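# Shelve the desk carton above its matching part-number label

## Task

Take the carton that sits on the desk and set it into the line of cartons on the wall shelf. It must sit on the empty shelf label printed with its own part number and cover that label completely. It must stand upright, line up with its neighbours and have its own label turned toward the room. Every other carton must stay exactly where it was, neither moved nor rotated. The robot must not tip over or finish leaning. The carton must stay in place on its own; if it only holds because the robot is supporting it, the goal is not met.

## Robot and tools

ROBOT. A Hello Robot Stretch 4: an omni-wheel base, a mast carrying a lift, one arm that telescopes forward, a three-joint wrist (yaw, pitch, roll) and a two-finger gripper. It stands about 1.6 m tall; the base rim lies within 0.23 m of the base origin. There is a single arm, so every joint command is one flat set of named targets.

FRAMES. Base frame: origin on the floor below the base centre, x ahead, y to the left, z up. hand_pose is reported in it and marks a point between the open fingertips; with all wrist joints at 0 its axes equal the base axes. The printed hand position may be somewhat wrong. Odometry frame = the base frame as it was when the scene began; base_odometry counts wheel rotation only, so slipping shows as motion. Heading runs -3.142 to 3.142, left positive.

execute_actions. Argument "actions": a list holding one action or none (empty = just report state and images). Optional "cameras": list of head_camera, head_left_camera, head_right_camera, wrist_camera or all; omitted/null/["all"] gives every camera, [] gives none. An action contains "base", "joints", or both, plus optional "pace" and "contact_limits"; alternatively {"end_of_arm": "enable_torque"} by itself, which re-powers any wrist or gripper motor that shut off.
- base: exactly one key, always a relative offset from where the base last measured itself. translate_m (metres, -2 to 2, positive forward, no turning); strafe_m (metres, -2 to 2, positive left); rotate_rad (radians, -3.2 to 3.2, positive counter-clockwise seen from above).
- joints: absolute targets by name. lift_m 0 to 1.2 m; arm_m 0 to 0.55 m; wrist_yaw_rad -1.134 to 4.276 (0 ahead, positive left, 3.14 tucked back, above 3.4 the arm may obstruct); wrist_pitch_rad -1.117 to 4.259 (0 level, 1.57 pointing down); wrist_roll_rad -1.117 to 4.259 (0 = fingers level, positive turns clockwise as viewed from behind); gripper_m -0.038 to 0.141 m fingertip gap (negative = fingers squeezing each other). Targets past a range get clipped and the result reports it; any other bad value or unknown key rejects the whole call with no motion.
- pace: "slow", "default", "fast", "max" (base up to 0.1/0.3/0.4/0.6 m/s and 1/2/3/4 rad/s; with the lift above 0.2 the base is slowed further, to 0.3 m/s and 1 rad/s at full height).
- contact_limits: only {"arm_m": value}, 0 (gentlest) to 0.75 (firmest), default 0.5; the arm halts when it pushes harder.
All motions in one action start together. Anything you omit may still be driving toward an earlier target without the status showing it. If a result reports a stop, later motion calls in that same reply are skipped.

wait: {"seconds": 0 to 10}; commands nothing and returns the same state and images as an empty action.
zoom_image: {"camera": name, "region": [x0, y0, x1, y1]} in pixels of that camera's last full image, top-left is (0,0), at most 504 x 504.
finished_scene: {"scene": n}; irreversible, reports success. Call it only once the carton rests on its own. Replying without any tool call ends everything.

CAMERAS. head_camera (420x560) sits atop the mast facing forward and down; turn the base to look around. head_left_camera and head_right_camera are 420x672 fisheyes tilted more steeply, showing base and arm. wrist_camera (616x392) looks along the fingers, fingertips near the bottom of its picture.

RESULT LINES. joint_positions with tolerances (lift and arm ±0.004, yaw and roll ±0.02, pitch ±0.05, gripper ±0.004). lidar_m: 12 distances in metres, 30° sectors, first straight ahead, then counter-clockwise (4th left, 7th rear, 10th right); "-" = nothing seen or closer than 0.25 m; it spans roughly 0.15 m up to robot height and can miss glass, thin legs and things behind. wrist_depth_mm: 7x7 grid of median depths, 100 to 2000 mm, read from top left. turned_by_wheels vs turned_by_imu: a gap above about 0.1 rad suggests a bump or slip, with heading error near their difference. base_tilt in degrees (forward/right positive, fixed bias up to ~1.5°). motor_effort in percent, positive toward larger joint values, peak in brackets; readings are noisy and biased. base_status/joint_status: "done"; "off_target" (resting short, maybe still pushing); "contact_stop_at_<key>" (hit something; lift, arm or wheels go slack, a slack lift can sag under load); "limit_stop_at_<name>", including tilt (leaning over 6°, lift/arm/wheels go slack) and own_body (self-collision guard; move away from the body); "time_out"; "torque_fault" (a wrist or gripper motor overloaded and went limp until enable_torque). on_its_own lists uncommanded behaviour; there "held at" is the held target, not the position.

GRIPPING. Close to a gap smaller than the carton; tighter values squeeze harder and pull it toward the wrist by up to a third of the shortfall; opening pushes it back out. Neither the gripper reading nor "done" proves a hold; check gripper effort. Fingertips jammed on a surface below: raise the lift.

CAUTIONS. Start by unfolding: lift_m 0.4 with wrist_yaw_rad 0 in one action. Avoid tilting the gripper up while rolled (pitch below -0.2 with roll below -0.4 or above 4). Do not drive or rotate holding over 1 kg with arm_m beyond 0.2, especially at fast paces, and avoid sustained shoves with a high gripper or firm contact limit; the robot can topple. Do not press the gripper into things during base or arm moves (torque faults). Avoid dropping, knocking or sliding cartons, especially the ones already shelved. The scene keeps running while you compose a reply, with the robot holding its last command; shorter total robot motion is better.

Each tool is called after "Emit:" by a JSON object that holds its "api" and its "payload", one argument or row to a line.

## Session

Emit:
{"api": "execute_actions", "payload": {
  "actions": []
}}

Scene clock: 0.00 s.
base_odometry: x=+0.000 y=+0.000 heading=+0.000 (m, m, rad; odometry frame)
turned_by_wheels: +0.000 (rad since the last result)
turned_by_imu: +0.000 (rad since the last result)
base_tilt: forward=-0.1 right=-0.1 (deg)
lidar_m: 1.80 1.76 1.97 1.91 1.88 2.04 1.53 1.51 2.05 1.82 1.78 2.22
base_status: not commanded
joint_positions: lift_m=+0.220 arm_m=-0.002 wrist_yaw_rad=+3.094 wrist_pitch_rad=+0.021 wrist_roll_rad=+0.003 gripper_m=+0.057
joint_status: not commanded
motor_effort: lift_m=+17 arm_m=+0 wrist_yaw_rad=+0 wrist_pitch_rad=-6 wrist_roll_rad=-1 gripper_m=-5 wheel_0=-1 wheel_1=+0 wheel_2=+0 (%)
hand_pose: x=-0.1155 y=+0.1010 z=+0.3917 quat_wxyz=(+0.024, -0.011, +0.002, +1.000) (m; base frame)
wrist_depth_mm: - 134 - - - - - / - 121 167 - - - - / 107 136 194 - - - - / 137 176 1921 - - - - / 1618 1661 1576 1921 - - - / 1160 1205 1042 1182 197 1336 1430 / 842 809 917 - 960 878 946
pictures: head_camera, head_left_camera, head_right_camera, wrist_camera
Images, in order (width x height): head_camera 420x560, head_left_camera 420x672, head_right_camera 420x672, wrist_camera 616x392.

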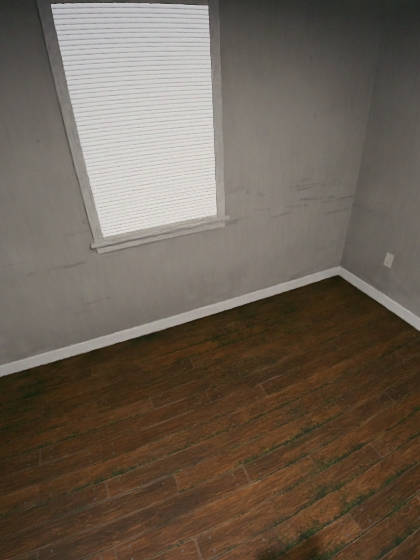

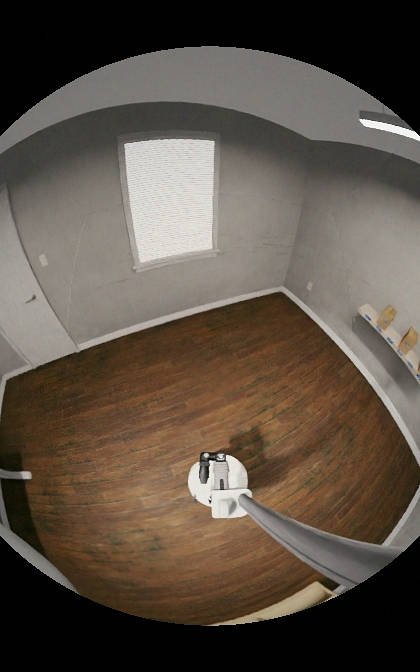

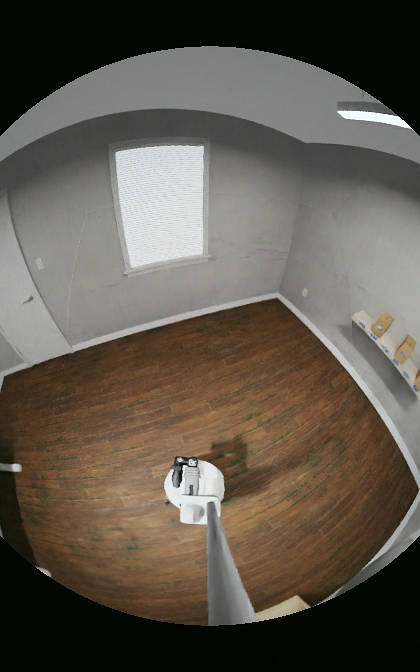

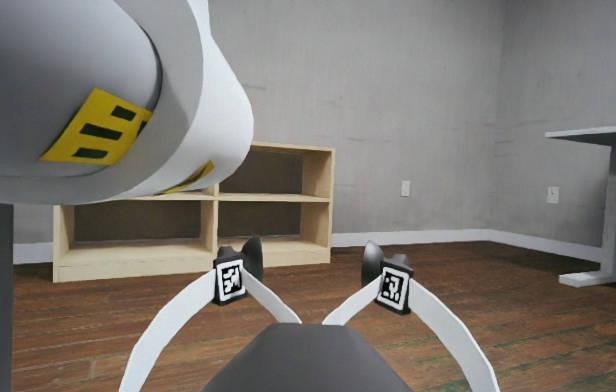

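Shelf to the right; look at it first.

Emit:
{"api": "execute_actions", "payload": {
  "actions": [
    {"base":{"rotate_rad":-1.3},"joints":{"lift_m":0.6,"wrist_yaw_rad":0}}
  ]
}}

Scene clock: 4.23 s.
base_odometry: x=+0.000 y=+0.000 heading=-1.300 (m, m, rad; odometry frame)
turned_by_wheels: -1.300 (rad since the last result)
turned_by_imu: -1.333 (rad since the last result)
base_tilt: forward=+0.0 right=-0.3 (deg)
lidar_m: 1.79 1.80 1.96 1.81 1.84 2.27 1.83 1.86 1.68 1.52 1.55 2.27
base_status: done
joint_positions: lift_m=+0.600 arm_m=-0.002 wrist_yaw_rad=+0.001 wrist_pitch_rad=+0.021 wrist_roll_rad=+0.003 gripper_m=+0.057
joint_status: all done
motor_effort: lift_m=+20(22) arm_m=+0(0) wrist_yaw_rad=-3(8) wrist_pitch_rad=-7(8) wrist_roll_rad=+1(0) gripper_m=-3(2) wheel_0=+1(7) wheel_1=+1(7) wheel_2=+1(6) (%)
hand_pose: x=+0.4570 y=-0.0873 z=+0.7719 quat_wxyz=(+1.000, +0.002, +0.011, +0.000) (m; base frame)
wrist_depth_mm: 1661 1756 1756 1863 1863 1983 - / 1661 1708 1808 1808 1863 1921 - / 1661 1808 1808 1808 1921 - - / 1661 1756 1808 1863 1921 - - / 1708 1756 1863 1863 1983 - - / 1756 1756 1863 1863 197 - - / 1537 1499 1661 - 1756 1576 1708
pictures: head_camera, head_left_camera, head_right_camera, wrist_camera
Images, in order (width x height): head_camera 420x560, head_left_camera 420x672, head_right_camera 420x672, wrist_camera 616x392.

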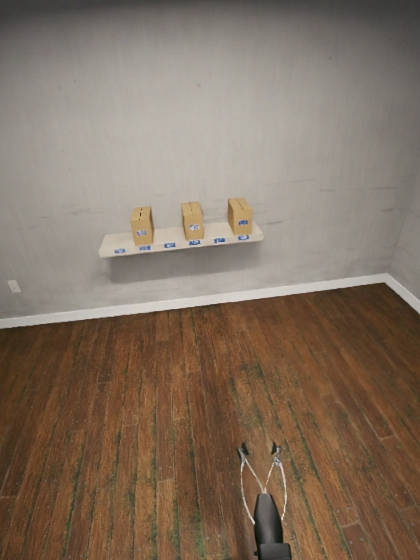

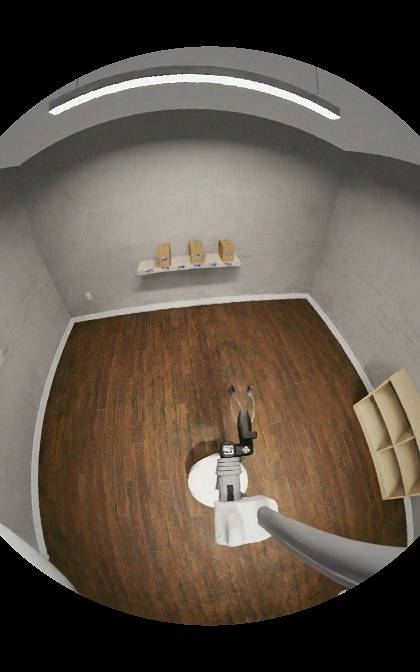

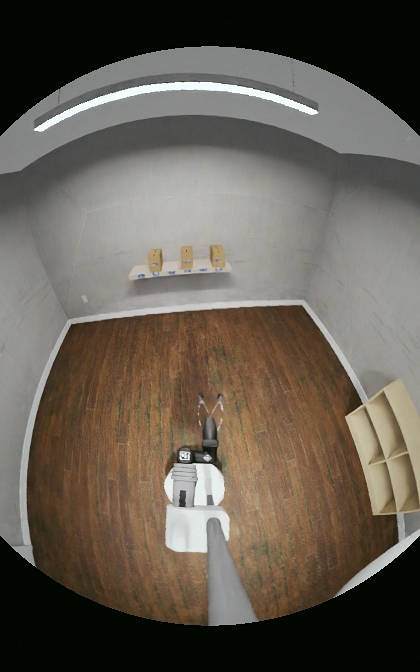

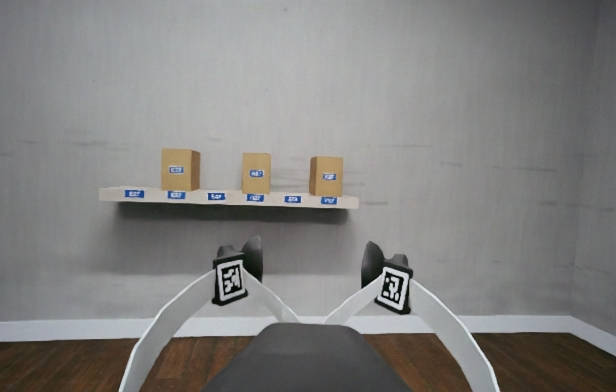

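Emit:
{"api": "zoom_image", "payload": {
  "camera": "wrist_camera",
  "region": [90,130,370,220]
}}

Emit:
{"api": "execute_actions", "payload": {
  "actions": [
    {"base":{"rotate_rad":-2.9},"joints":{"lift_m":0.75,"gripper_m":0.141}}
  ]
}}

Region (90, 130, 370, 220) of wrist_camera's 616x392 image, scaled by 1.800; it fills the top 162 rows of this view, and the rest is white.

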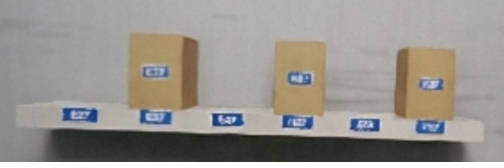

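Scene clock: 9.57 s.
base_odometry: x=+0.000 y=+0.000 heading=+2.084 (m, m, rad; odometry frame)
turned_by_wheels: -2.900 (rad since the last result)
turned_by_imu: -2.976 (rad since the last result)
base_tilt: forward=+0.0 right=-0.2 (deg)
lidar_m: 1.84 1.98 1.56 1.53 2.02 1.87 1.86 2.21 1.79 1.74 1.92 1.91
base_status: done
joint_positions: lift_m=+0.750 arm_m=-0.002 wrist_yaw_rad=+0.000 wrist_pitch_rad=+0.021 wrist_roll_rad=+0.003 gripper_m=+0.141
joint_status: all done
motor_effort: lift_m=+19(19) arm_m=+0(0) wrist_yaw_rad=-1(2) wrist_pitch_rad=-6(7) wrist_roll_rad=+0(1) gripper_m=+0(3) wheel_0=+1(5) wheel_1=+1(7) wheel_2=+1(8) (%)
hand_pose: x=+0.4569 y=-0.0874 z=+0.9220 quat_wxyz=(+1.000, +0.002, +0.011, +0.000) (m; base frame)
wrist_depth_mm: - - - - - - - / - - - - - - - / - - - - - - - / - - - - - - - / - - - - - - - / - - - 163 - - - / 1863 1863 1921 - 1983 1921 -
pictures: head_camera, head_left_camera, head_right_camera, wrist_camera
Images, in order (width x height): head_camera 420x560, head_left_camera 420x672, head_right_camera 420x672, wrist_camera 616x392.

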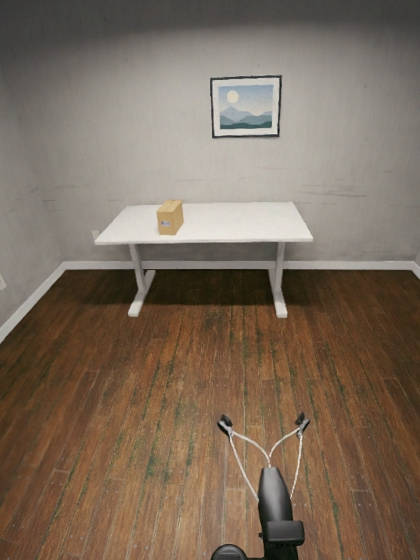

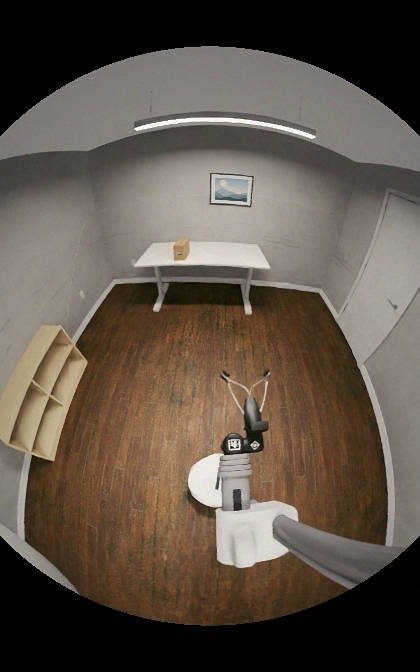

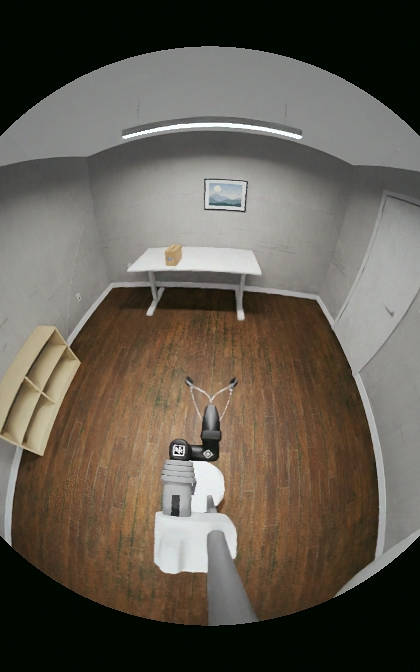

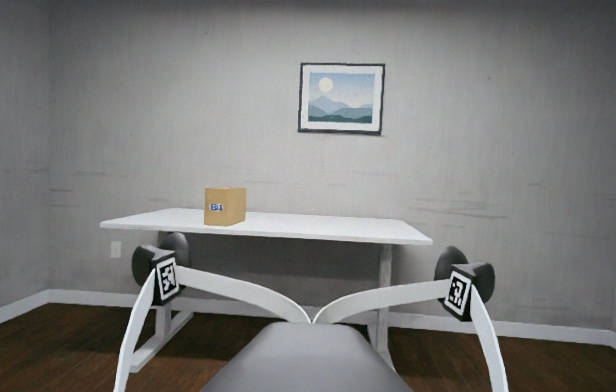

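Emit:
{"api": "execute_actions", "payload": {
  "actions": [
    {"base":{"translate_m":1.0},"joints":{"lift_m":0.68},"pace":"fast"}
  ],
  "cameras": []
}}

Emit:
{"api": "execute_actions", "payload": {
  "actions": [
    {"base":{"strafe_m":0.3},"pace":"fast"}
  ]
}}

Scene clock: 16.40 s.
base_odometry: x=-0.491 y=+0.871 heading=+2.084 (m, m, rad; odometry frame)
turned_by_wheels: +0.000 (rad since the last result)
turned_by_imu: +0.003 (rad since the last result)
base_tilt: forward=-0.1 right=-0.3 (deg)
lidar_m: 0.83 0.91 1.89 1.46 1.58 2.87 3.09 2.51 1.89 1.81 1.96 0.84
base_status: done
joint_positions: lift_m=+0.680 arm_m=-0.002 wrist_yaw_rad=+0.000 wrist_pitch_rad=+0.021 wrist_roll_rad=+0.003 gripper_m=+0.141
joint_status: all done
motor_effort: lift_m=+16(17) arm_m=+0(1) wrist_yaw_rad=+0(0) wrist_pitch_rad=-6(7) wrist_roll_rad=-1(1) gripper_m=+0(0) wheel_0=+0(6) wheel_1=+0(5) wheel_2=+1(11) (%)
hand_pose: x=+0.4569 y=-0.0874 z=+0.8522 quat_wxyz=(+1.000, +0.002, +0.011, +0.000) (m; base frame)
wrist_depth_mm: 1499 1430 1464 1366 1397 1366 1308 / 1537 1464 1464 1430 1397 1366 1366 / 1537 1499 1464 1430 1397 1366 1366 / 1537 788 1430 1430 1366 1430 1308 / 732 723 866 904 960 1025 1366 / 1499 1537 1499 163 1430 615 707 / 1576 1537 1537 - 1430 1025 1397
pictures: none
No camera images: the call's "cameras" was empty. Leave "cameras" out to get every camera's image.

Scene clock: 18.43 s.
base_odometry: x=-0.752 y=+0.724 heading=+2.084 (m, m, rad; odometry frame)
turned_by_wheels: +0.000 (rad since the last result)
turned_by_imu: +0.002 (rad since the last result)
base_tilt: forward=-0.2 right=-0.1 (deg)
lidar_m: 0.85 0.93 1.57 1.16 1.22 2.41 3.08 2.92 2.21 2.11 1.18 0.89
base_status: done
joint_positions: lift_m=+0.680 arm_m=-0.002 wrist_yaw_rad=+0.000 wrist_pitch_rad=+0.021 wrist_roll_rad=+0.003 gripper_m=+0.141
joint_status: not commanded
motor_effort: lift_m=+17(17) arm_m=+0(0) wrist_yaw_rad=-1(1) wrist_pitch_rad=-7(6) wrist_roll_rad=-1(1) gripper_m=+0(1) wheel_0=+0(11) wheel_1=+0(9) wheel_2=+1(2) (%)
hand_pose: x=+0.4569 y=-0.0874 z=+0.8521 quat_wxyz=(+1.000, +0.002, +0.011, +0.000) (m; base frame)
wrist_depth_mm: 1537 1499 1464 1397 1366 1336 1308 / 1537 1499 1464 1430 1397 1397 1336 / 1576 1499 1464 1499 1430 1397 1336 / 1537 1499 732 1464 1430 1397 1397 / 798 741 732 878 960 1025 1098 / 1576 1042 1537 162 1464 634 732 / 1537 1537 1537 - 1464 1430 1397
pictures: head_camera, head_left_camera, head_right_camera, wrist_camera
Images, in order (width x height): head_camera 420x560, head_left_camera 420x672, head_right_camera 420x672, wrist_camera 616x392.

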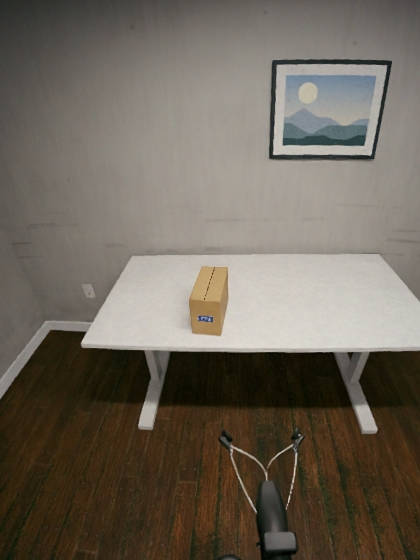

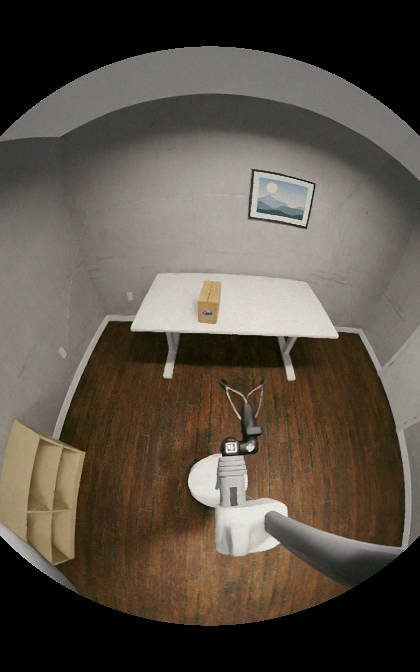

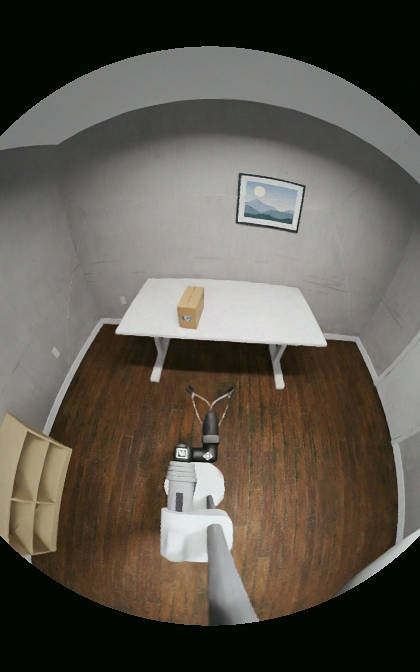

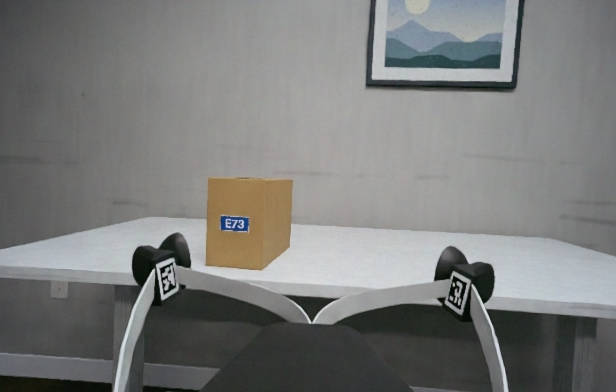

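Emit:
{"api": "execute_actions", "payload": {
  "actions": [
    {"base":{"rotate_rad":-0.215},"joints":{"lift_m":0.64,"wrist_pitch_rad":-0.02}}
  ],
  "cameras": []
}}

Emit:
{"api": "execute_actions", "payload": {
  "actions": [
    {"base":{"strafe_m":0.345},"joints":{"arm_m":0.15},"pace":"fast"}
  ],
  "cameras": ["head_camera","wrist_camera"]
}}

Scene clock: 28.63 s.
base_odometry: x=-0.752 y=+0.724 heading=+1.869 (m, m, rad; odometry frame)
turned_by_wheels: -0.215 (rad since the last result)
turned_by_imu: -0.219 (rad since the last result)
base_tilt: forward=+0.0 right=-0.1 (deg)
lidar_m: 0.86 0.86 1.70 1.16 1.15 1.51 3.02 2.84 2.32 2.11 2.17 0.94
base_status: done
joint_positions: lift_m=+0.640 arm_m=-0.002 wrist_yaw_rad=+0.000 wrist_pitch_rad=-0.017 wrist_roll_rad=+0.003 gripper_m=+0.141
joint_status: all done
motor_effort: lift_m=+16(17) arm_m=+0(0) wrist_yaw_rad=+0(1) wrist_pitch_rad=-8(10) wrist_roll_rad=-2(1) gripper_m=-2(1) wheel_0=+1(4) wheel_1=+1(5) wheel_2=+1(5) (%)
hand_pose: x=+0.4570 y=-0.0874 z=+0.8234 quat_wxyz=(+1.000, +0.002, -0.009, +0.000) (m; base frame)
wrist_depth_mm: 1336 1397 1397 1464 1499 1618 1661 / 1336 1397 1430 1464 1499 1537 1661 / 1336 1397 1464 1464 1537 1618 1618 / 1366 683 1430 1499 1499 1618 1618 / 768 691 831 904 960 1042 1661 / 1366 1397 1430 163 1537 741 1661 / 1366 1430 1397 - 1537 1576 1661
pictures: none
No camera images: the call's "cameras" was empty. Leave "cameras" out to get every camera's image.

Scene clock: 30.73 s.
base_odometry: x=-1.082 y=+0.623 heading=+1.869 (m, m, rad; odometry frame)
turned_by_wheels: +0.000 (rad since the last result)
turned_by_imu: +0.003 (rad since the last result)
base_tilt: forward=+0.0 right=-0.1 (deg)
lidar_m: 0.78 0.80 1.30 0.81 0.83 1.07 3.06 2.88 2.72 2.48 1.45 0.87
base_status: done
joint_positions: lift_m=+0.640 arm_m=+0.149 wrist_yaw_rad=+0.000 wrist_pitch_rad=-0.018 wrist_roll_rad=+0.003 gripper_m=+0.141
joint_status: all done
motor_effort: lift_m=+16(16) arm_m=+8(9) wrist_yaw_rad=-1(2) wrist_pitch_rad=-7(7) wrist_roll_rad=+0(0) gripper_m=+1(0) wheel_0=+1(9) wheel_1=+1(9) wheel_2=+1(0) (%)
hand_pose: x=+0.6080 y=-0.0874 z=+0.8234 quat_wxyz=(+1.000, +0.002, -0.009, +0.000) (m; base frame)
wrist_depth_mm: 1160 1205 1205 1281 1308 1336 1430 / 1160 1182 1255 1308 1308 1366 1430 / 1182 1229 1229 1281 1336 1397 1397 / 1160 1229 1255 535 1336 1397 1464 / 768 683 831 535 960 1025 1118 / 436 445 459 162 492 508 603 / 1205 1229 1255 - 1336 1366 1430
pictures: head_camera, wrist_camera
Images, in order (width x height): head_camera 420x560, wrist_camera 616x392.

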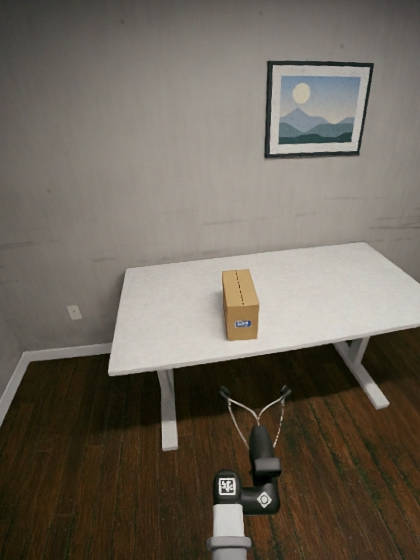

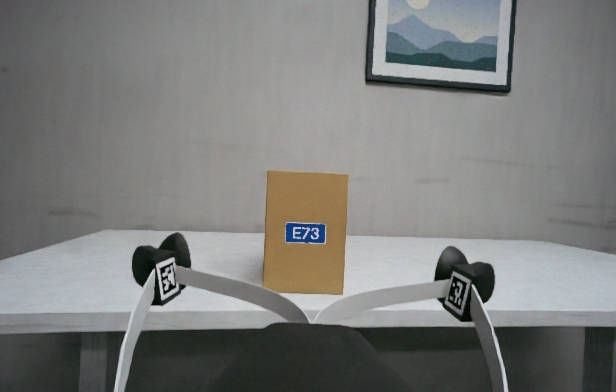

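Emit:
{"api": "execute_actions", "payload": {
  "actions": [
    {"base":{"translate_m":0.2},"joints":{"lift_m":0.615}}
  ],
  "cameras": ["head_camera","wrist_camera"]
}}

Scene clock: 38.70 s.
base_odometry: x=-1.141 y=+0.814 heading=+1.869 (m, m, rad; odometry frame)
turned_by_wheels: +0.000 (rad since the last result)
turned_by_imu: +0.002 (rad since the last result)
base_tilt: forward=-0.1 right=-0.1 (deg)
lidar_m: 0.61 0.60 1.35 1.22 0.89 1.10 3.28 3.12 2.69 2.42 1.08 0.69
base_status: done
joint_positions: lift_m=+0.615 arm_m=+0.149 wrist_yaw_rad=+0.000 wrist_pitch_rad=-0.018 wrist_roll_rad=+0.003 gripper_m=+0.141
joint_status: all done
motor_effort: lift_m=+16(17) arm_m=+7(8) wrist_yaw_rad=-1(1) wrist_pitch_rad=-7(6) wrist_roll_rad=+1(1) gripper_m=+1(1) wheel_0=+1(5) wheel_1=-1(5) wheel_2=+0(7) (%)
hand_pose: x=+0.6080 y=-0.0874 z=+0.7984 quat_wxyz=(+1.000, +0.002, -0.009, +0.000) (m; base frame)
wrist_depth_mm: 991 1025 1025 1098 1118 1138 1205 / 991 1008 1042 1078 1098 1160 1182 / 991 1025 1042 334 1118 1160 1205 / 991 1025 1042 334 1138 1182 1205 / 640 574 535 334 788 866 931 / 368 345 332 163 347 355 449 / 258 262 283 - 297 291 306
pictures: head_camera, wrist_camera
Images, in order (width x height): head_camera 420x560, wrist_camera 616x392.

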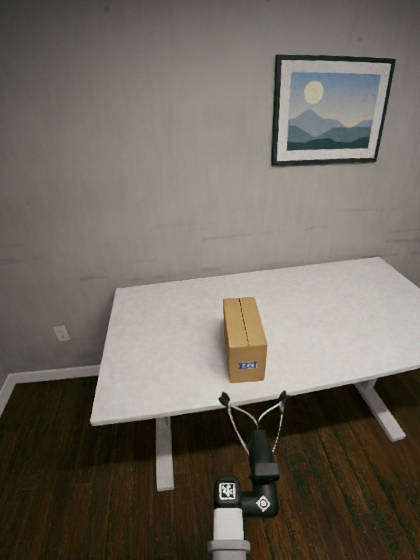

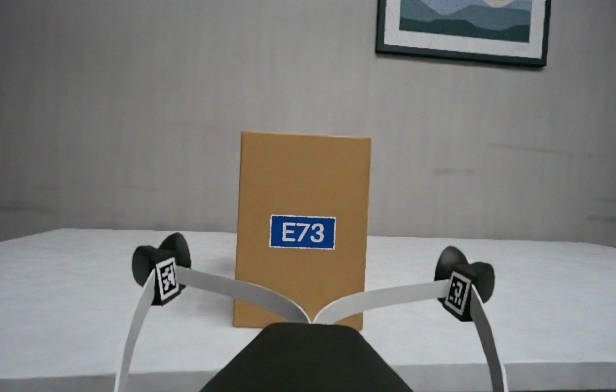

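Emit:
{"api": "execute_actions", "payload": {
  "actions": [
    {"base":{"strafe_m":0.01},"joints":{"arm_m":0.22}}
  ],
  "cameras": []
}}

Emit:
{"api": "execute_actions", "payload": {
  "actions": [
    {"joints":{"arm_m":0.31},"pace":"slow","contact_limits":{"arm_m":0.2}}
  ],
  "cameras": ["head_camera","wrist_camera"]
}}

Scene clock: 42.80 s.
base_odometry: x=-1.150 y=+0.811 heading=+1.869 (m, m, rad; odometry frame)
turned_by_wheels: +0.000 (rad since the last result)
turned_by_imu: +0.002 (rad since the last result)
base_tilt: forward=+0.0 right=-0.2 (deg)
lidar_m: 0.59 0.60 1.34 1.20 0.84 1.07 3.20 3.08 2.72 2.45 1.06 0.66
base_status: done
joint_positions: lift_m=+0.615 arm_m=+0.219 wrist_yaw_rad=+0.000 wrist_pitch_rad=-0.018 wrist_roll_rad=+0.003 gripper_m=+0.141
joint_status: all done
motor_effort: lift_m=+16(16) arm_m=+8(7) wrist_yaw_rad=-1(1) wrist_pitch_rad=-6(7) wrist_roll_rad=-1(1) gripper_m=+0(1) wheel_0=+1(6) wheel_1=-1(6) wheel_2=+0(1) (%)
hand_pose: x=+0.6779 y=-0.0874 z=+0.7985 quat_wxyz=(+1.000, +0.002, -0.009, +0.000) (m; base frame)
wrist_depth_mm: 917 946 960 1008 1042 1078 1118 / 931 960 976 1025 1060 1078 1118 / 917 960 976 263 1060 1078 1118 / 917 960 960 264 266 1098 1118 / 634 574 263 264 585 854 946 / 366 343 263 163 266 353 445 / 258 259 265 - 281 271 296
pictures: none
No camera images: the call's "cameras" was empty. Leave "cameras" out to get every camera's image.

Scene clock: 44.97 s.
base_odometry: x=-1.150 y=+0.811 heading=+1.869 (m, m, rad; odometry frame)
turned_by_wheels: +0.000 (rad since the last result)
turned_by_imu: +0.001 (rad since the last result)
base_tilt: forward=+0.1 right=-0.1 (deg)
lidar_m: 0.60 0.61 1.35 1.20 0.88 1.09 3.25 3.10 2.74 2.45 1.09 0.67
base_status: not commanded
joint_positions: lift_m=+0.615 arm_m=+0.309 wrist_yaw_rad=+0.000 wrist_pitch_rad=-0.018 wrist_roll_rad=+0.003 gripper_m=+0.141
joint_status: all done
motor_effort: lift_m=+16(16) arm_m=+8(9) wrist_yaw_rad=-1(0) wrist_pitch_rad=-6(6) wrist_roll_rad=+0(1) gripper_m=+0(1) wheel_0=+1(1) wheel_1=-1(1) wheel_2=+0(0) (%)
contact_limits: arm_m 0.2
hand_pose: x=+0.7679 y=-0.0874 z=+0.7985 quat_wxyz=(+1.000, +0.002, -0.009, +0.000) (m; base frame)
wrist_depth_mm: 842 866 891 917 931 976 991 / 854 866 891 891 960 976 1025 / 854 866 187 187 188 991 1042 / 842 866 187 187 189 991 1042 / 634 574 188 189 189 854 931 / 366 342 188 161 190 353 445 / 257 259 212 - 191 271 296
pictures: head_camera, wrist_camera
Images, in order (width x height): head_camera 420x560, wrist_camera 616x392.

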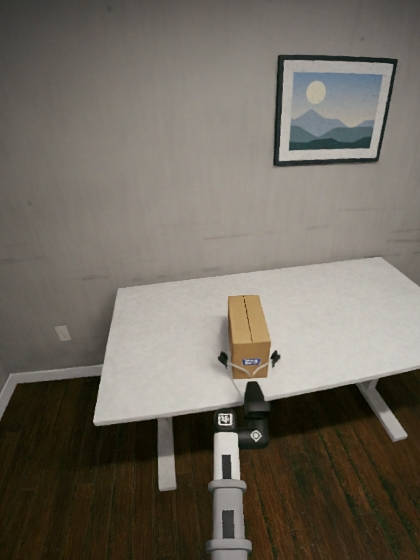

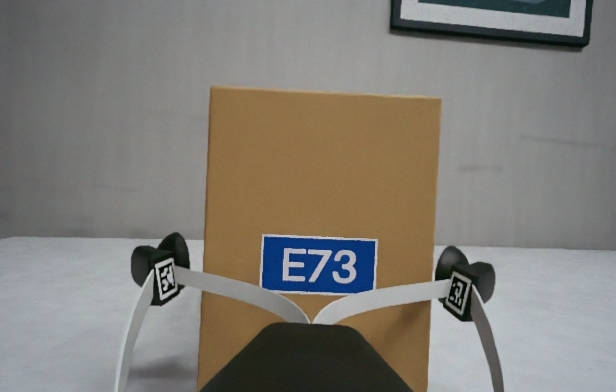

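Emit:
{"api": "execute_actions", "payload": {
  "actions": [
    {"joints":{"gripper_m":0.03}}
  ],
  "cameras": []
}}

Emit:
{"api": "execute_actions", "payload": {
  "actions": [
    {"joints":{"lift_m":0.66},"pace":"slow"}
  ],
  "cameras": ["head_camera","wrist_camera"]
}}

Scene clock: 49.50 s.
base_odometry: x=-1.150 y=+0.811 heading=+1.869 (m, m, rad; odometry frame)
turned_by_wheels: +0.000 (rad since the last result)
turned_by_imu: +0.002 (rad since the last result)
base_tilt: forward=-0.1 right=-0.1 (deg)
lidar_m: 0.61 0.60 1.32 1.18 0.87 1.11 3.24 3.11 2.74 2.46 1.08 0.65
base_status: not commanded
joint_positions: lift_m=+0.615 arm_m=+0.309 wrist_yaw_rad=+0.000 wrist_pitch_rad=-0.018 wrist_roll_rad=+0.003 gripper_m=+0.031
joint_status: all done
motor_effort: lift_m=+16(16) arm_m=+9(9) wrist_yaw_rad=-1(1) wrist_pitch_rad=-4(6) wrist_roll_rad=+0(1) gripper_m=-24(26) wheel_0=+1(1) wheel_1=-1(0) wheel_2=+0(0) (%)
hand_pose: x=+0.7679 y=-0.0874 z=+0.7987 quat_wxyz=(+1.000, +0.002, -0.009, +0.000) (m; base frame)
wrist_depth_mm: 842 854 904 931 931 976 991 / 842 866 167 166 166 976 1025 / 854 866 167 167 166 991 1025 / 854 866 167 167 167 991 1042 / 640 668 168 167 167 866 960 / 366 175 167 167 167 169 452 / 257 263 168 - 167 287 274
pictures: none
No camera images: the call's "cameras" was empty. Leave "cameras" out to get every camera's image.

Scene clock: 50.73 s.
base_odometry: x=-1.150 y=+0.811 heading=+1.869 (m, m, rad; odometry frame)
turned_by_wheels: +0.000 (rad since the last result)
turned_by_imu: +0.001 (rad since the last result)
base_tilt: forward=-0.1 right=-0.2 (deg)
lidar_m: 0.61 0.61 1.33 1.22 0.86 1.08 3.21 3.12 2.74 2.47 1.08 0.66
base_status: not commanded
joint_positions: lift_m=+0.660 arm_m=+0.309 wrist_yaw_rad=+0.000 wrist_pitch_rad=-0.016 wrist_roll_rad=+0.003 gripper_m=+0.031
joint_status: all done
motor_effort: lift_m=+20(21) arm_m=+7(8) wrist_yaw_rad=-1(1) wrist_pitch_rad=-11(12) wrist_roll_rad=-2(1) gripper_m=-24(26) wheel_0=+1(1) wheel_1=+0(1) wheel_2=+0(0) (%)
hand_pose: x=+0.7680 y=-0.0874 z=+0.8425 quat_wxyz=(+1.000, +0.002, -0.008, +0.000) (m; base frame)
wrist_depth_mm: 842 866 891 904 946 960 991 / 842 866 169 168 169 976 1008 / 831 878 168 168 168 976 1042 / 842 854 167 168 168 991 1025 / 831 854 168 168 168 1008 1042 / 480 174 167 167 167 169 591 / 342 347 167 - 167 379 364
pictures: head_camera, wrist_camera
Images, in order (width x height): head_camera 420x560, wrist_camera 616x392.

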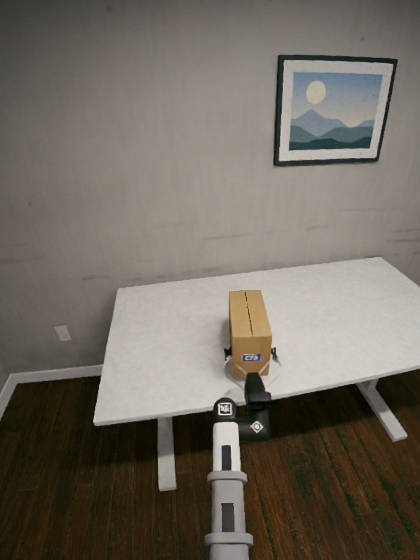

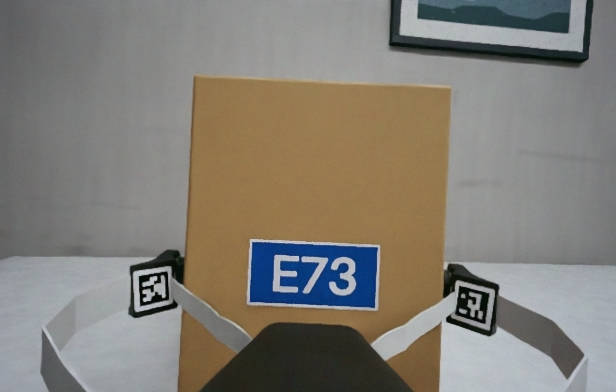

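Emit:
{"api": "execute_actions", "payload": {
  "actions": [
    {"base":{"translate_m":-0.5},"joints":{"arm_m":0.0,"lift_m":0.7}}
  ],
  "cameras": []
}}

Emit:
{"api": "execute_actions", "payload": {
  "actions": [
    {"base":{"rotate_rad":-2.945},"pace":"slow"}
  ],
  "cameras": []
}}

Emit:
{"api": "execute_actions", "payload": {
  "actions": [
    {"base":{"translate_m":1.3}}
  ]
}}

Scene clock: 59.37 s.
base_odometry: x=-1.003 y=+0.333 heading=+1.870 (m, m, rad; odometry frame)
turned_by_wheels: +0.000 (rad since the last result)
turned_by_imu: +0.003 (rad since the last result)
base_tilt: forward=+0.0 right=-0.3 (deg)
lidar_m: 0.39 1.10 1.25 0.73 0.78 0.99 2.78 2.56 2.79 2.54 2.56 0.39
base_status: done
joint_positions: lift_m=+0.700 arm_m=+0.001 wrist_yaw_rad=+0.000 wrist_pitch_rad=-0.016 wrist_roll_rad=+0.003 gripper_m=+0.031
joint_status: all done
motor_effort: lift_m=+20(19) arm_m=-8(10) wrist_yaw_rad=-1(2) wrist_pitch_rad=-12(12) wrist_roll_rad=+0(2) gripper_m=-24(25) wheel_0=+2(5) wheel_1=+2(2) wheel_2=+1(7) (%)
hand_pose: x=+0.4607 y=-0.0875 z=+0.8825 quat_wxyz=(+1.000, +0.002, -0.008, +0.000) (m; base frame)
wrist_depth_mm: 1576 1576 1661 1708 1808 1808 1863 / 1576 1618 169 168 169 1756 1921 / 1576 1661 169 168 168 1863 1863 / 1576 1618 168 168 168 1808 1921 / 1576 1308 167 167 167 1430 1983 / 1576 174 167 167 167 169 1863 / 1576 1618 167 - 167 1808 1921
pictures: none
No camera images: the call's "cameras" was empty. Leave "cameras" out to get every camera's image.

Scene clock: 63.60 s.
base_odometry: x=-1.003 y=+0.333 heading=-1.075 (m, m, rad; odometry frame)
turned_by_wheels: -2.945 (rad since the last result)
turned_by_imu: -3.023 (rad since the last result)
base_tilt: forward=+0.0 right=+0.0 (deg)
lidar_m: 0.38 2.66 2.65 2.57 1.62 1.19 1.09 1.63 0.79 0.73 0.79 0.39
base_status: done
joint_positions: lift_m=+0.700 arm_m=+0.001 wrist_yaw_rad=+0.000 wrist_pitch_rad=-0.016 wrist_roll_rad=+0.003 gripper_m=+0.031
joint_status: not commanded
motor_effort: lift_m=+20(20) arm_m=-8(8) wrist_yaw_rad=+0(1) wrist_pitch_rad=-11(12) wrist_roll_rad=+0(1) gripper_m=-25(25) wheel_0=+1(4) wheel_1=+0(5) wheel_2=+0(5) (%)
hand_pose: x=+0.4607 y=-0.0874 z=+0.8826 quat_wxyz=(+1.000, +0.002, -0.008, +0.000) (m; base frame)
wrist_depth_mm: - - - - - - 1661 / - - 168 169 169 - 1618 / - - 168 168 167 - 1618 / - - 168 168 167 - 1618 / - - 168 168 167 - 1618 / - 174 168 167 167 169 1499 / 1863 1921 167 - 167 - 1397
pictures: none
No camera images: the call's "cameras" was empty. Leave "cameras" out to get every camera's image.

Scene clock: 69.40 s.
base_odometry: x=-0.385 y=-0.811 heading=-1.075 (m, m, rad; odometry frame)
turned_by_wheels: +0.000 (rad since the last result)
turned_by_imu: +0.003 (rad since the last result)
base_tilt: forward=+0.0 right=-0.2 (deg)
lidar_m: 0.36 1.29 2.18 2.53 2.68 2.53 3.27 1.14 0.87 1.16 1.24 0.40
base_status: done
joint_positions: lift_m=+0.700 arm_m=+0.001 wrist_yaw_rad=+0.000 wrist_pitch_rad=-0.016 wrist_roll_rad=+0.003 gripper_m=+0.031
joint_status: not commanded
motor_effort: lift_m=+20(20) arm_m=-7(8) wrist_yaw_rad=+0(0) wrist_pitch_rad=-12(12) wrist_roll_rad=-2(2) gripper_m=-26(25) wheel_0=+0(5) wheel_1=-1(4) wheel_2=+0(8) (%)
hand_pose: x=+0.4607 y=-0.0874 z=+0.8826 quat_wxyz=(+1.000, +0.002, -0.008, +0.000) (m; base frame)
wrist_depth_mm: 1281 1308 1255 1255 1281 1229 1229 / 1281 1308 169 169 169 1255 1255 / 1281 1308 169 168 168 1281 1229 / 1182 1255 168 167 168 1255 1255 / 1118 1042 168 167 167 1255 1255 / 1336 174 168 167 167 169 1255 / 1336 1281 167 - 167 1281 1255
pictures: head_camera, head_left_camera, head_right_camera, wrist_camera
Images, in order (width x height): head_camera 420x560, head_left_camera 420x672, head_right_camera 420x672, wrist_camera 616x392.

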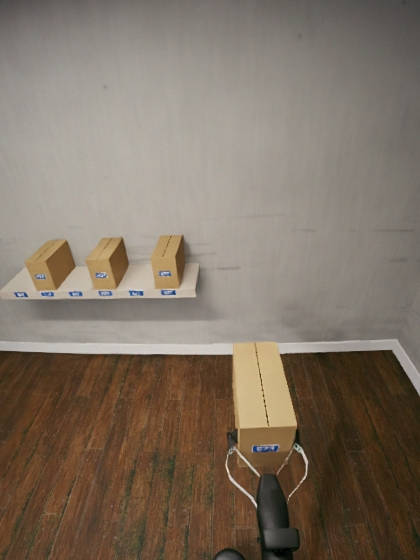

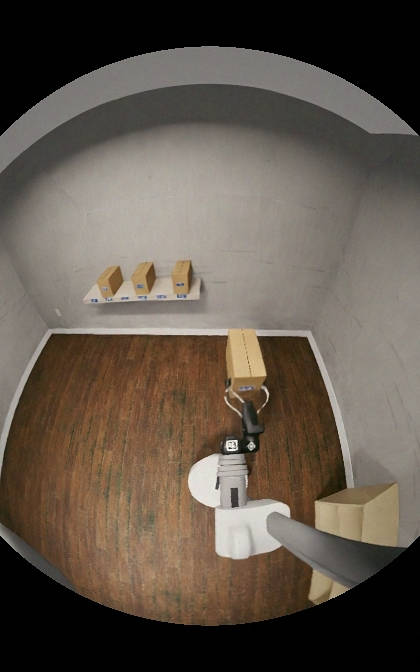

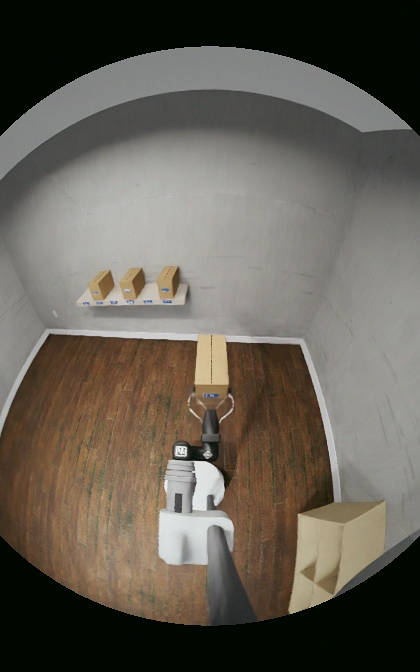

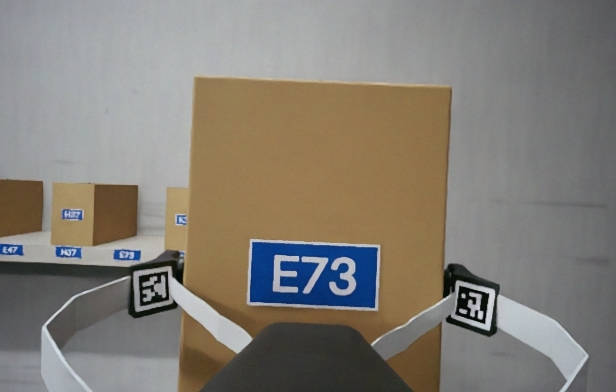

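Emit:
{"api": "execute_actions", "payload": {
  "actions": [
    {"base":{"strafe_m":0.53}}
  ],
  "cameras": []
}}

Emit:
{"api": "execute_actions", "payload": {
  "actions": [
    {"base":{"translate_m":0.45}}
  ]
}}

Scene clock: 75.90 s.
base_odometry: x=+0.081 y=-0.559 heading=-1.075 (m, m, rad; odometry frame)
turned_by_wheels: +0.000 (rad since the last result)
turned_by_imu: +0.005 (rad since the last result)
base_tilt: forward=+0.2 right=-0.1 (deg)
lidar_m: 0.38 1.32 2.08 1.97 2.10 2.94 3.26 1.86 1.37 1.37 1.76 0.38
base_status: done
joint_positions: lift_m=+0.700 arm_m=+0.001 wrist_yaw_rad=+0.000 wrist_pitch_rad=-0.016 wrist_roll_rad=+0.003 gripper_m=+0.031
joint_status: not commanded
motor_effort: lift_m=+19(20) arm_m=-7(8) wrist_yaw_rad=-1(0) wrist_pitch_rad=-12(13) wrist_roll_rad=-1(0) gripper_m=-25(24) wheel_0=+2(8) wheel_1=-1(7) wheel_2=-1(1) (%)
hand_pose: x=+0.4607 y=-0.0874 z=+0.8826 quat_wxyz=(+1.000, +0.002, -0.008, +0.000) (m; base frame)
wrist_depth_mm: 1336 1308 1281 1281 1255 1281 1255 / 1308 1308 169 168 169 1229 1281 / 1308 1308 168 168 168 1255 1229 / 1308 1308 168 168 168 1255 1255 / 1366 1060 168 167 168 1229 1281 / 1336 175 167 167 167 170 1255 / 1336 1308 167 - 167 1281 1281
pictures: none
No camera images: the call's "cameras" was empty. Leave "cameras" out to get every camera's image.

Scene clock: 78.87 s.
base_odometry: x=+0.295 y=-0.955 heading=-1.075 (m, m, rad; odometry frame)
turned_by_wheels: +0.000 (rad since the last result)
turned_by_imu: +0.002 (rad since the last result)
base_tilt: forward=+0.1 right=-0.1 (deg)
lidar_m: 0.39 0.83 1.56 1.97 2.07 2.94 3.77 1.89 1.55 1.70 1.47 0.39
base_status: done
joint_positions: lift_m=+0.700 arm_m=+0.001 wrist_yaw_rad=+0.000 wrist_pitch_rad=-0.016 wrist_roll_rad=+0.003 gripper_m=+0.031
joint_status: not commanded
motor_effort: lift_m=+19(19) arm_m=-8(8) wrist_yaw_rad=+0(1) wrist_pitch_rad=-13(11) wrist_roll_rad=+1(0) gripper_m=-25(26) wheel_0=+0(5) wheel_1=+0(5) wheel_2=+2(7) (%)
hand_pose: x=+0.4607 y=-0.0874 z=+0.8826 quat_wxyz=(+1.000, +0.002, -0.008, +0.000) (m; base frame)
wrist_depth_mm: 854 842 831 842 820 820 809 / 866 854 169 168 168 820 831 / 854 842 168 168 168 820 820 / 627 854 168 168 168 820 820 / 609 750 168 167 167 820 820 / 597 174 168 167 167 169 820 / 878 866 167 - 167 820 820
pictures: head_camera, head_left_camera, head_right_camera, wrist_camera
Images, in order (width x height): head_camera 420x560, head_left_camera 420x672, head_right_camera 420x672, wrist_camera 616x392.

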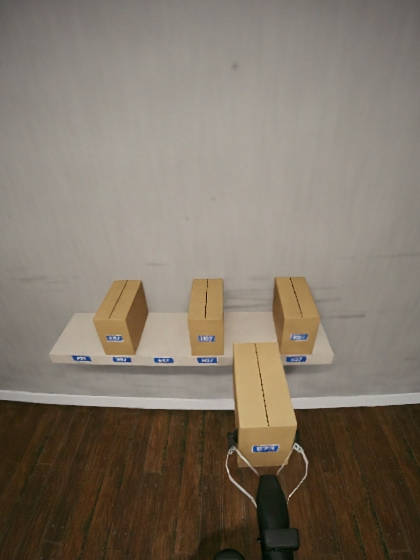

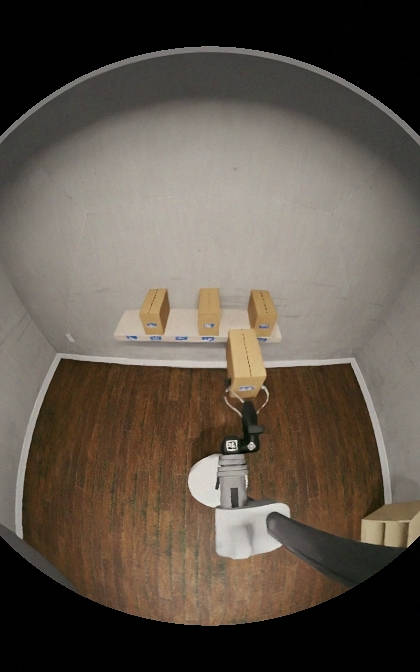

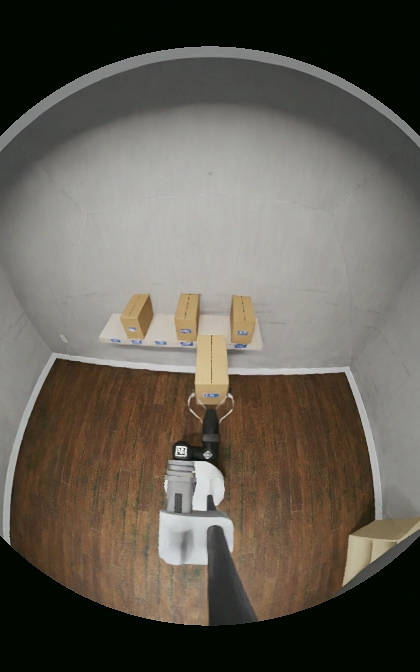

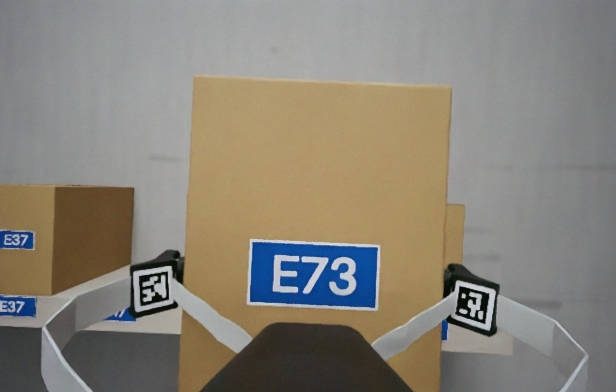

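Emit:
{"api": "execute_actions", "payload": {
  "actions": [
    {"base":{"rotate_rad":-0.035},"joints":{"lift_m":0.67},"pace":"slow"}
  ],
  "cameras": []
}}

Emit:
{"api": "execute_actions", "payload": {
  "actions": [
    {"base":{"strafe_m":0.02},"joints":{"arm_m":0.2}}
  ]
}}

Scene clock: 83.63 s.
base_odometry: x=+0.295 y=-0.955 heading=-1.110 (m, m, rad; odometry frame)
turned_by_wheels: -0.035 (rad since the last result)
turned_by_imu: -0.034 (rad since the last result)
base_tilt: forward=+0.0 right=-0.2 (deg)
lidar_m: 0.38 0.82 1.49 1.99 2.04 2.83 3.78 1.91 1.54 1.71 1.50 0.41
base_status: done
joint_positions: lift_m=+0.670 arm_m=+0.001 wrist_yaw_rad=+0.000 wrist_pitch_rad=-0.016 wrist_roll_rad=+0.003 gripper_m=+0.031
joint_status: all done
motor_effort: lift_m=+16(20) arm_m=-8(8) wrist_yaw_rad=+0(0) wrist_pitch_rad=-12(12) wrist_roll_rad=+0(1) gripper_m=-25(26) wheel_0=+0(2) wheel_1=+0(3) wheel_2=+0(3) (%)
hand_pose: x=+0.4607 y=-0.0874 z=+0.8529 quat_wxyz=(+1.000, +0.002, -0.008, +0.000) (m; base frame)
wrist_depth_mm: 831 831 831 831 831 831 831 / 831 831 168 168 169 842 842 / 831 831 168 168 168 842 842 / 621 831 168 167 168 842 831 / 627 768 168 167 167 854 842 / 585 174 168 167 167 169 831 / 854 866 168 - 167 854 854
pictures: none
No camera images: the call's "cameras" was empty. Leave "cameras" out to get every camera's image.

Scene clock: 85.33 s.
base_odometry: x=+0.313 y=-0.946 heading=-1.110 (m, m, rad; odometry frame)
turned_by_wheels: +0.000 (rad since the last result)
turned_by_imu: +0.001 (rad since the last result)
base_tilt: forward=+0.0 right=-0.3 (deg)
lidar_m: 0.58 0.83 1.49 1.97 2.08 2.82 3.81 1.98 1.55 1.70 1.54 0.83
base_status: done
joint_positions: lift_m=+0.670 arm_m=+0.199 wrist_yaw_rad=+0.000 wrist_pitch_rad=-0.016 wrist_roll_rad=+0.003 gripper_m=+0.031
joint_status: all done
motor_effort: lift_m=+16(16) arm_m=+8(10) wrist_yaw_rad=-1(1) wrist_pitch_rad=-13(11) wrist_roll_rad=-1(0) gripper_m=-25(27) wheel_0=+0(7) wheel_1=-1(6) wheel_2=-1(1) (%)
hand_pose: x=+0.6580 y=-0.0874 z=+0.8529 quat_wxyz=(+1.000, +0.002, -0.008, +0.000) (m; base frame)
wrist_depth_mm: 640 634 634 640 634 634 647 / 640 647 169 168 169 640 640 / 640 640 168 168 168 640 640 / 597 392 168 168 168 392 647 / 597 392 167 167 167 389 647 / 462 175 167 167 167 169 640 / 389 389 167 - 167 389 389
pictures: head_camera, head_left_camera, head_right_camera, wrist_camera
Images, in order (width x height): head_camera 420x560, head_left_camera 420x672, head_right_camera 420x672, wrist_camera 616x392.

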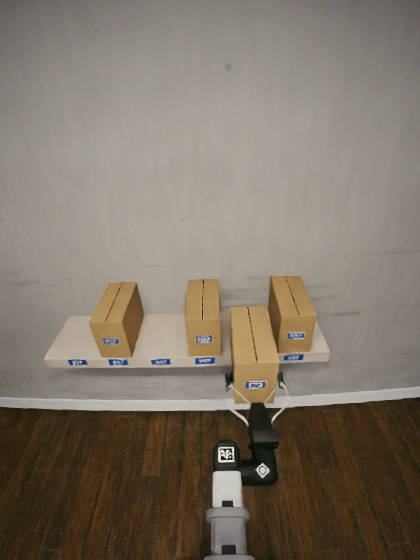

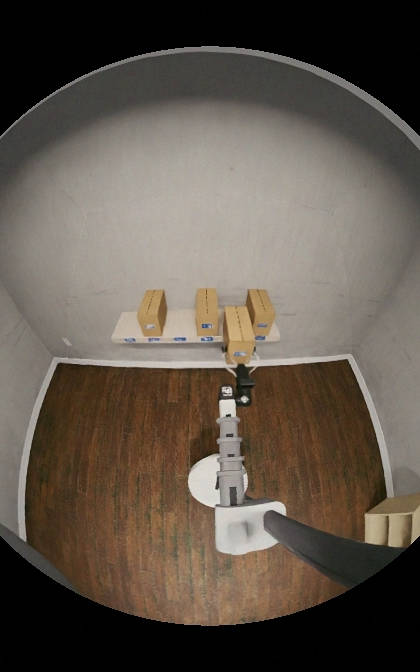

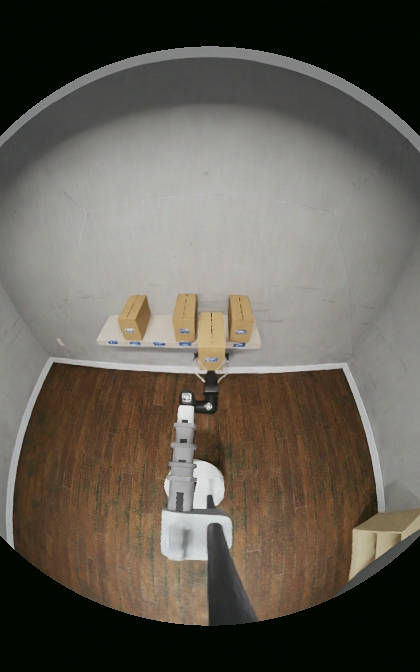

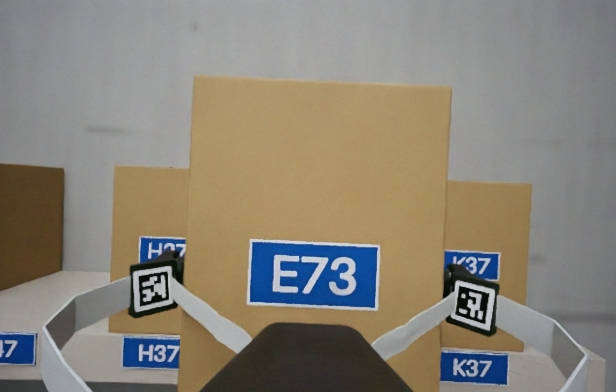

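Emit:
{"api": "execute_actions", "payload": {
  "actions": [
    {"base":{"strafe_m":-0.007},"joints":{"arm_m":0.34},"pace":"slow"}
  ],
  "cameras": ["head_camera","wrist_camera"]
}}

Scene clock: 91.40 s.
base_odometry: x=+0.307 y=-0.949 heading=-1.110 (m, m, rad; odometry frame)
turned_by_wheels: +0.000 (rad since the last result)
turned_by_imu: +0.003 (rad since the last result)
base_tilt: forward=+0.1 right=-0.1 (deg)
lidar_m: 0.71 0.80 1.46 1.99 2.02 2.85 3.75 2.02 1.53 1.72 1.51 0.81
base_status: done
joint_positions: lift_m=+0.670 arm_m=+0.339 wrist_yaw_rad=+0.000 wrist_pitch_rad=-0.016 wrist_roll_rad=+0.003 gripper_m=+0.031
joint_status: all done
motor_effort: lift_m=+16(16) arm_m=+8(6) wrist_yaw_rad=-1(1) wrist_pitch_rad=-12(11) wrist_roll_rad=-1(1) gripper_m=-27(24) wheel_0=+2(2) wheel_1=+0(4) wheel_2=+0(0) (%)
hand_pose: x=+0.7979 y=-0.0874 z=+0.8529 quat_wxyz=(+1.000, +0.002, -0.008, +0.000) (m; base frame)
wrist_depth_mm: 496 504 500 504 496 504 504 / 504 500 168 168 168 500 504 / 504 508 168 168 168 504 500 / 251 252 169 168 168 251 252 / 253 253 169 167 168 253 252 / 253 175 168 167 167 169 252 / 253 254 167 - 167 254 253
pictures: head_camera, wrist_camera
Images, in order (width x height): head_camera 420x560, wrist_camera 616x392.

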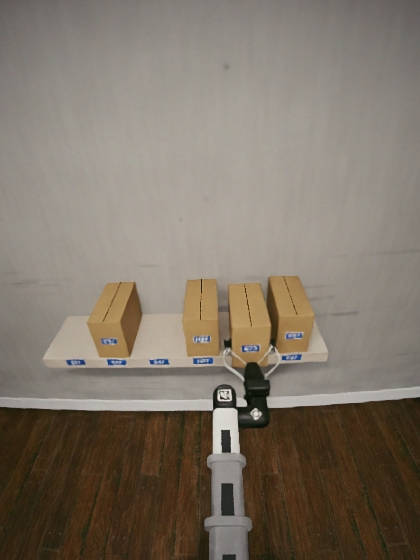

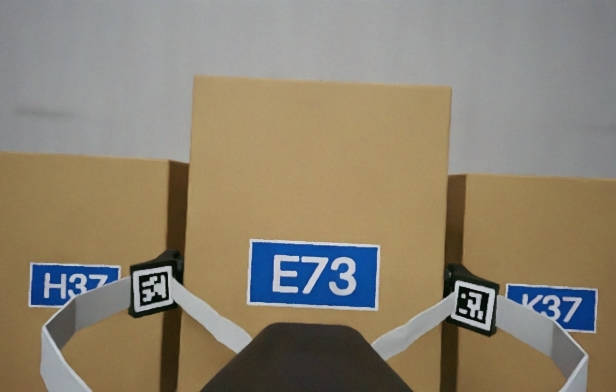

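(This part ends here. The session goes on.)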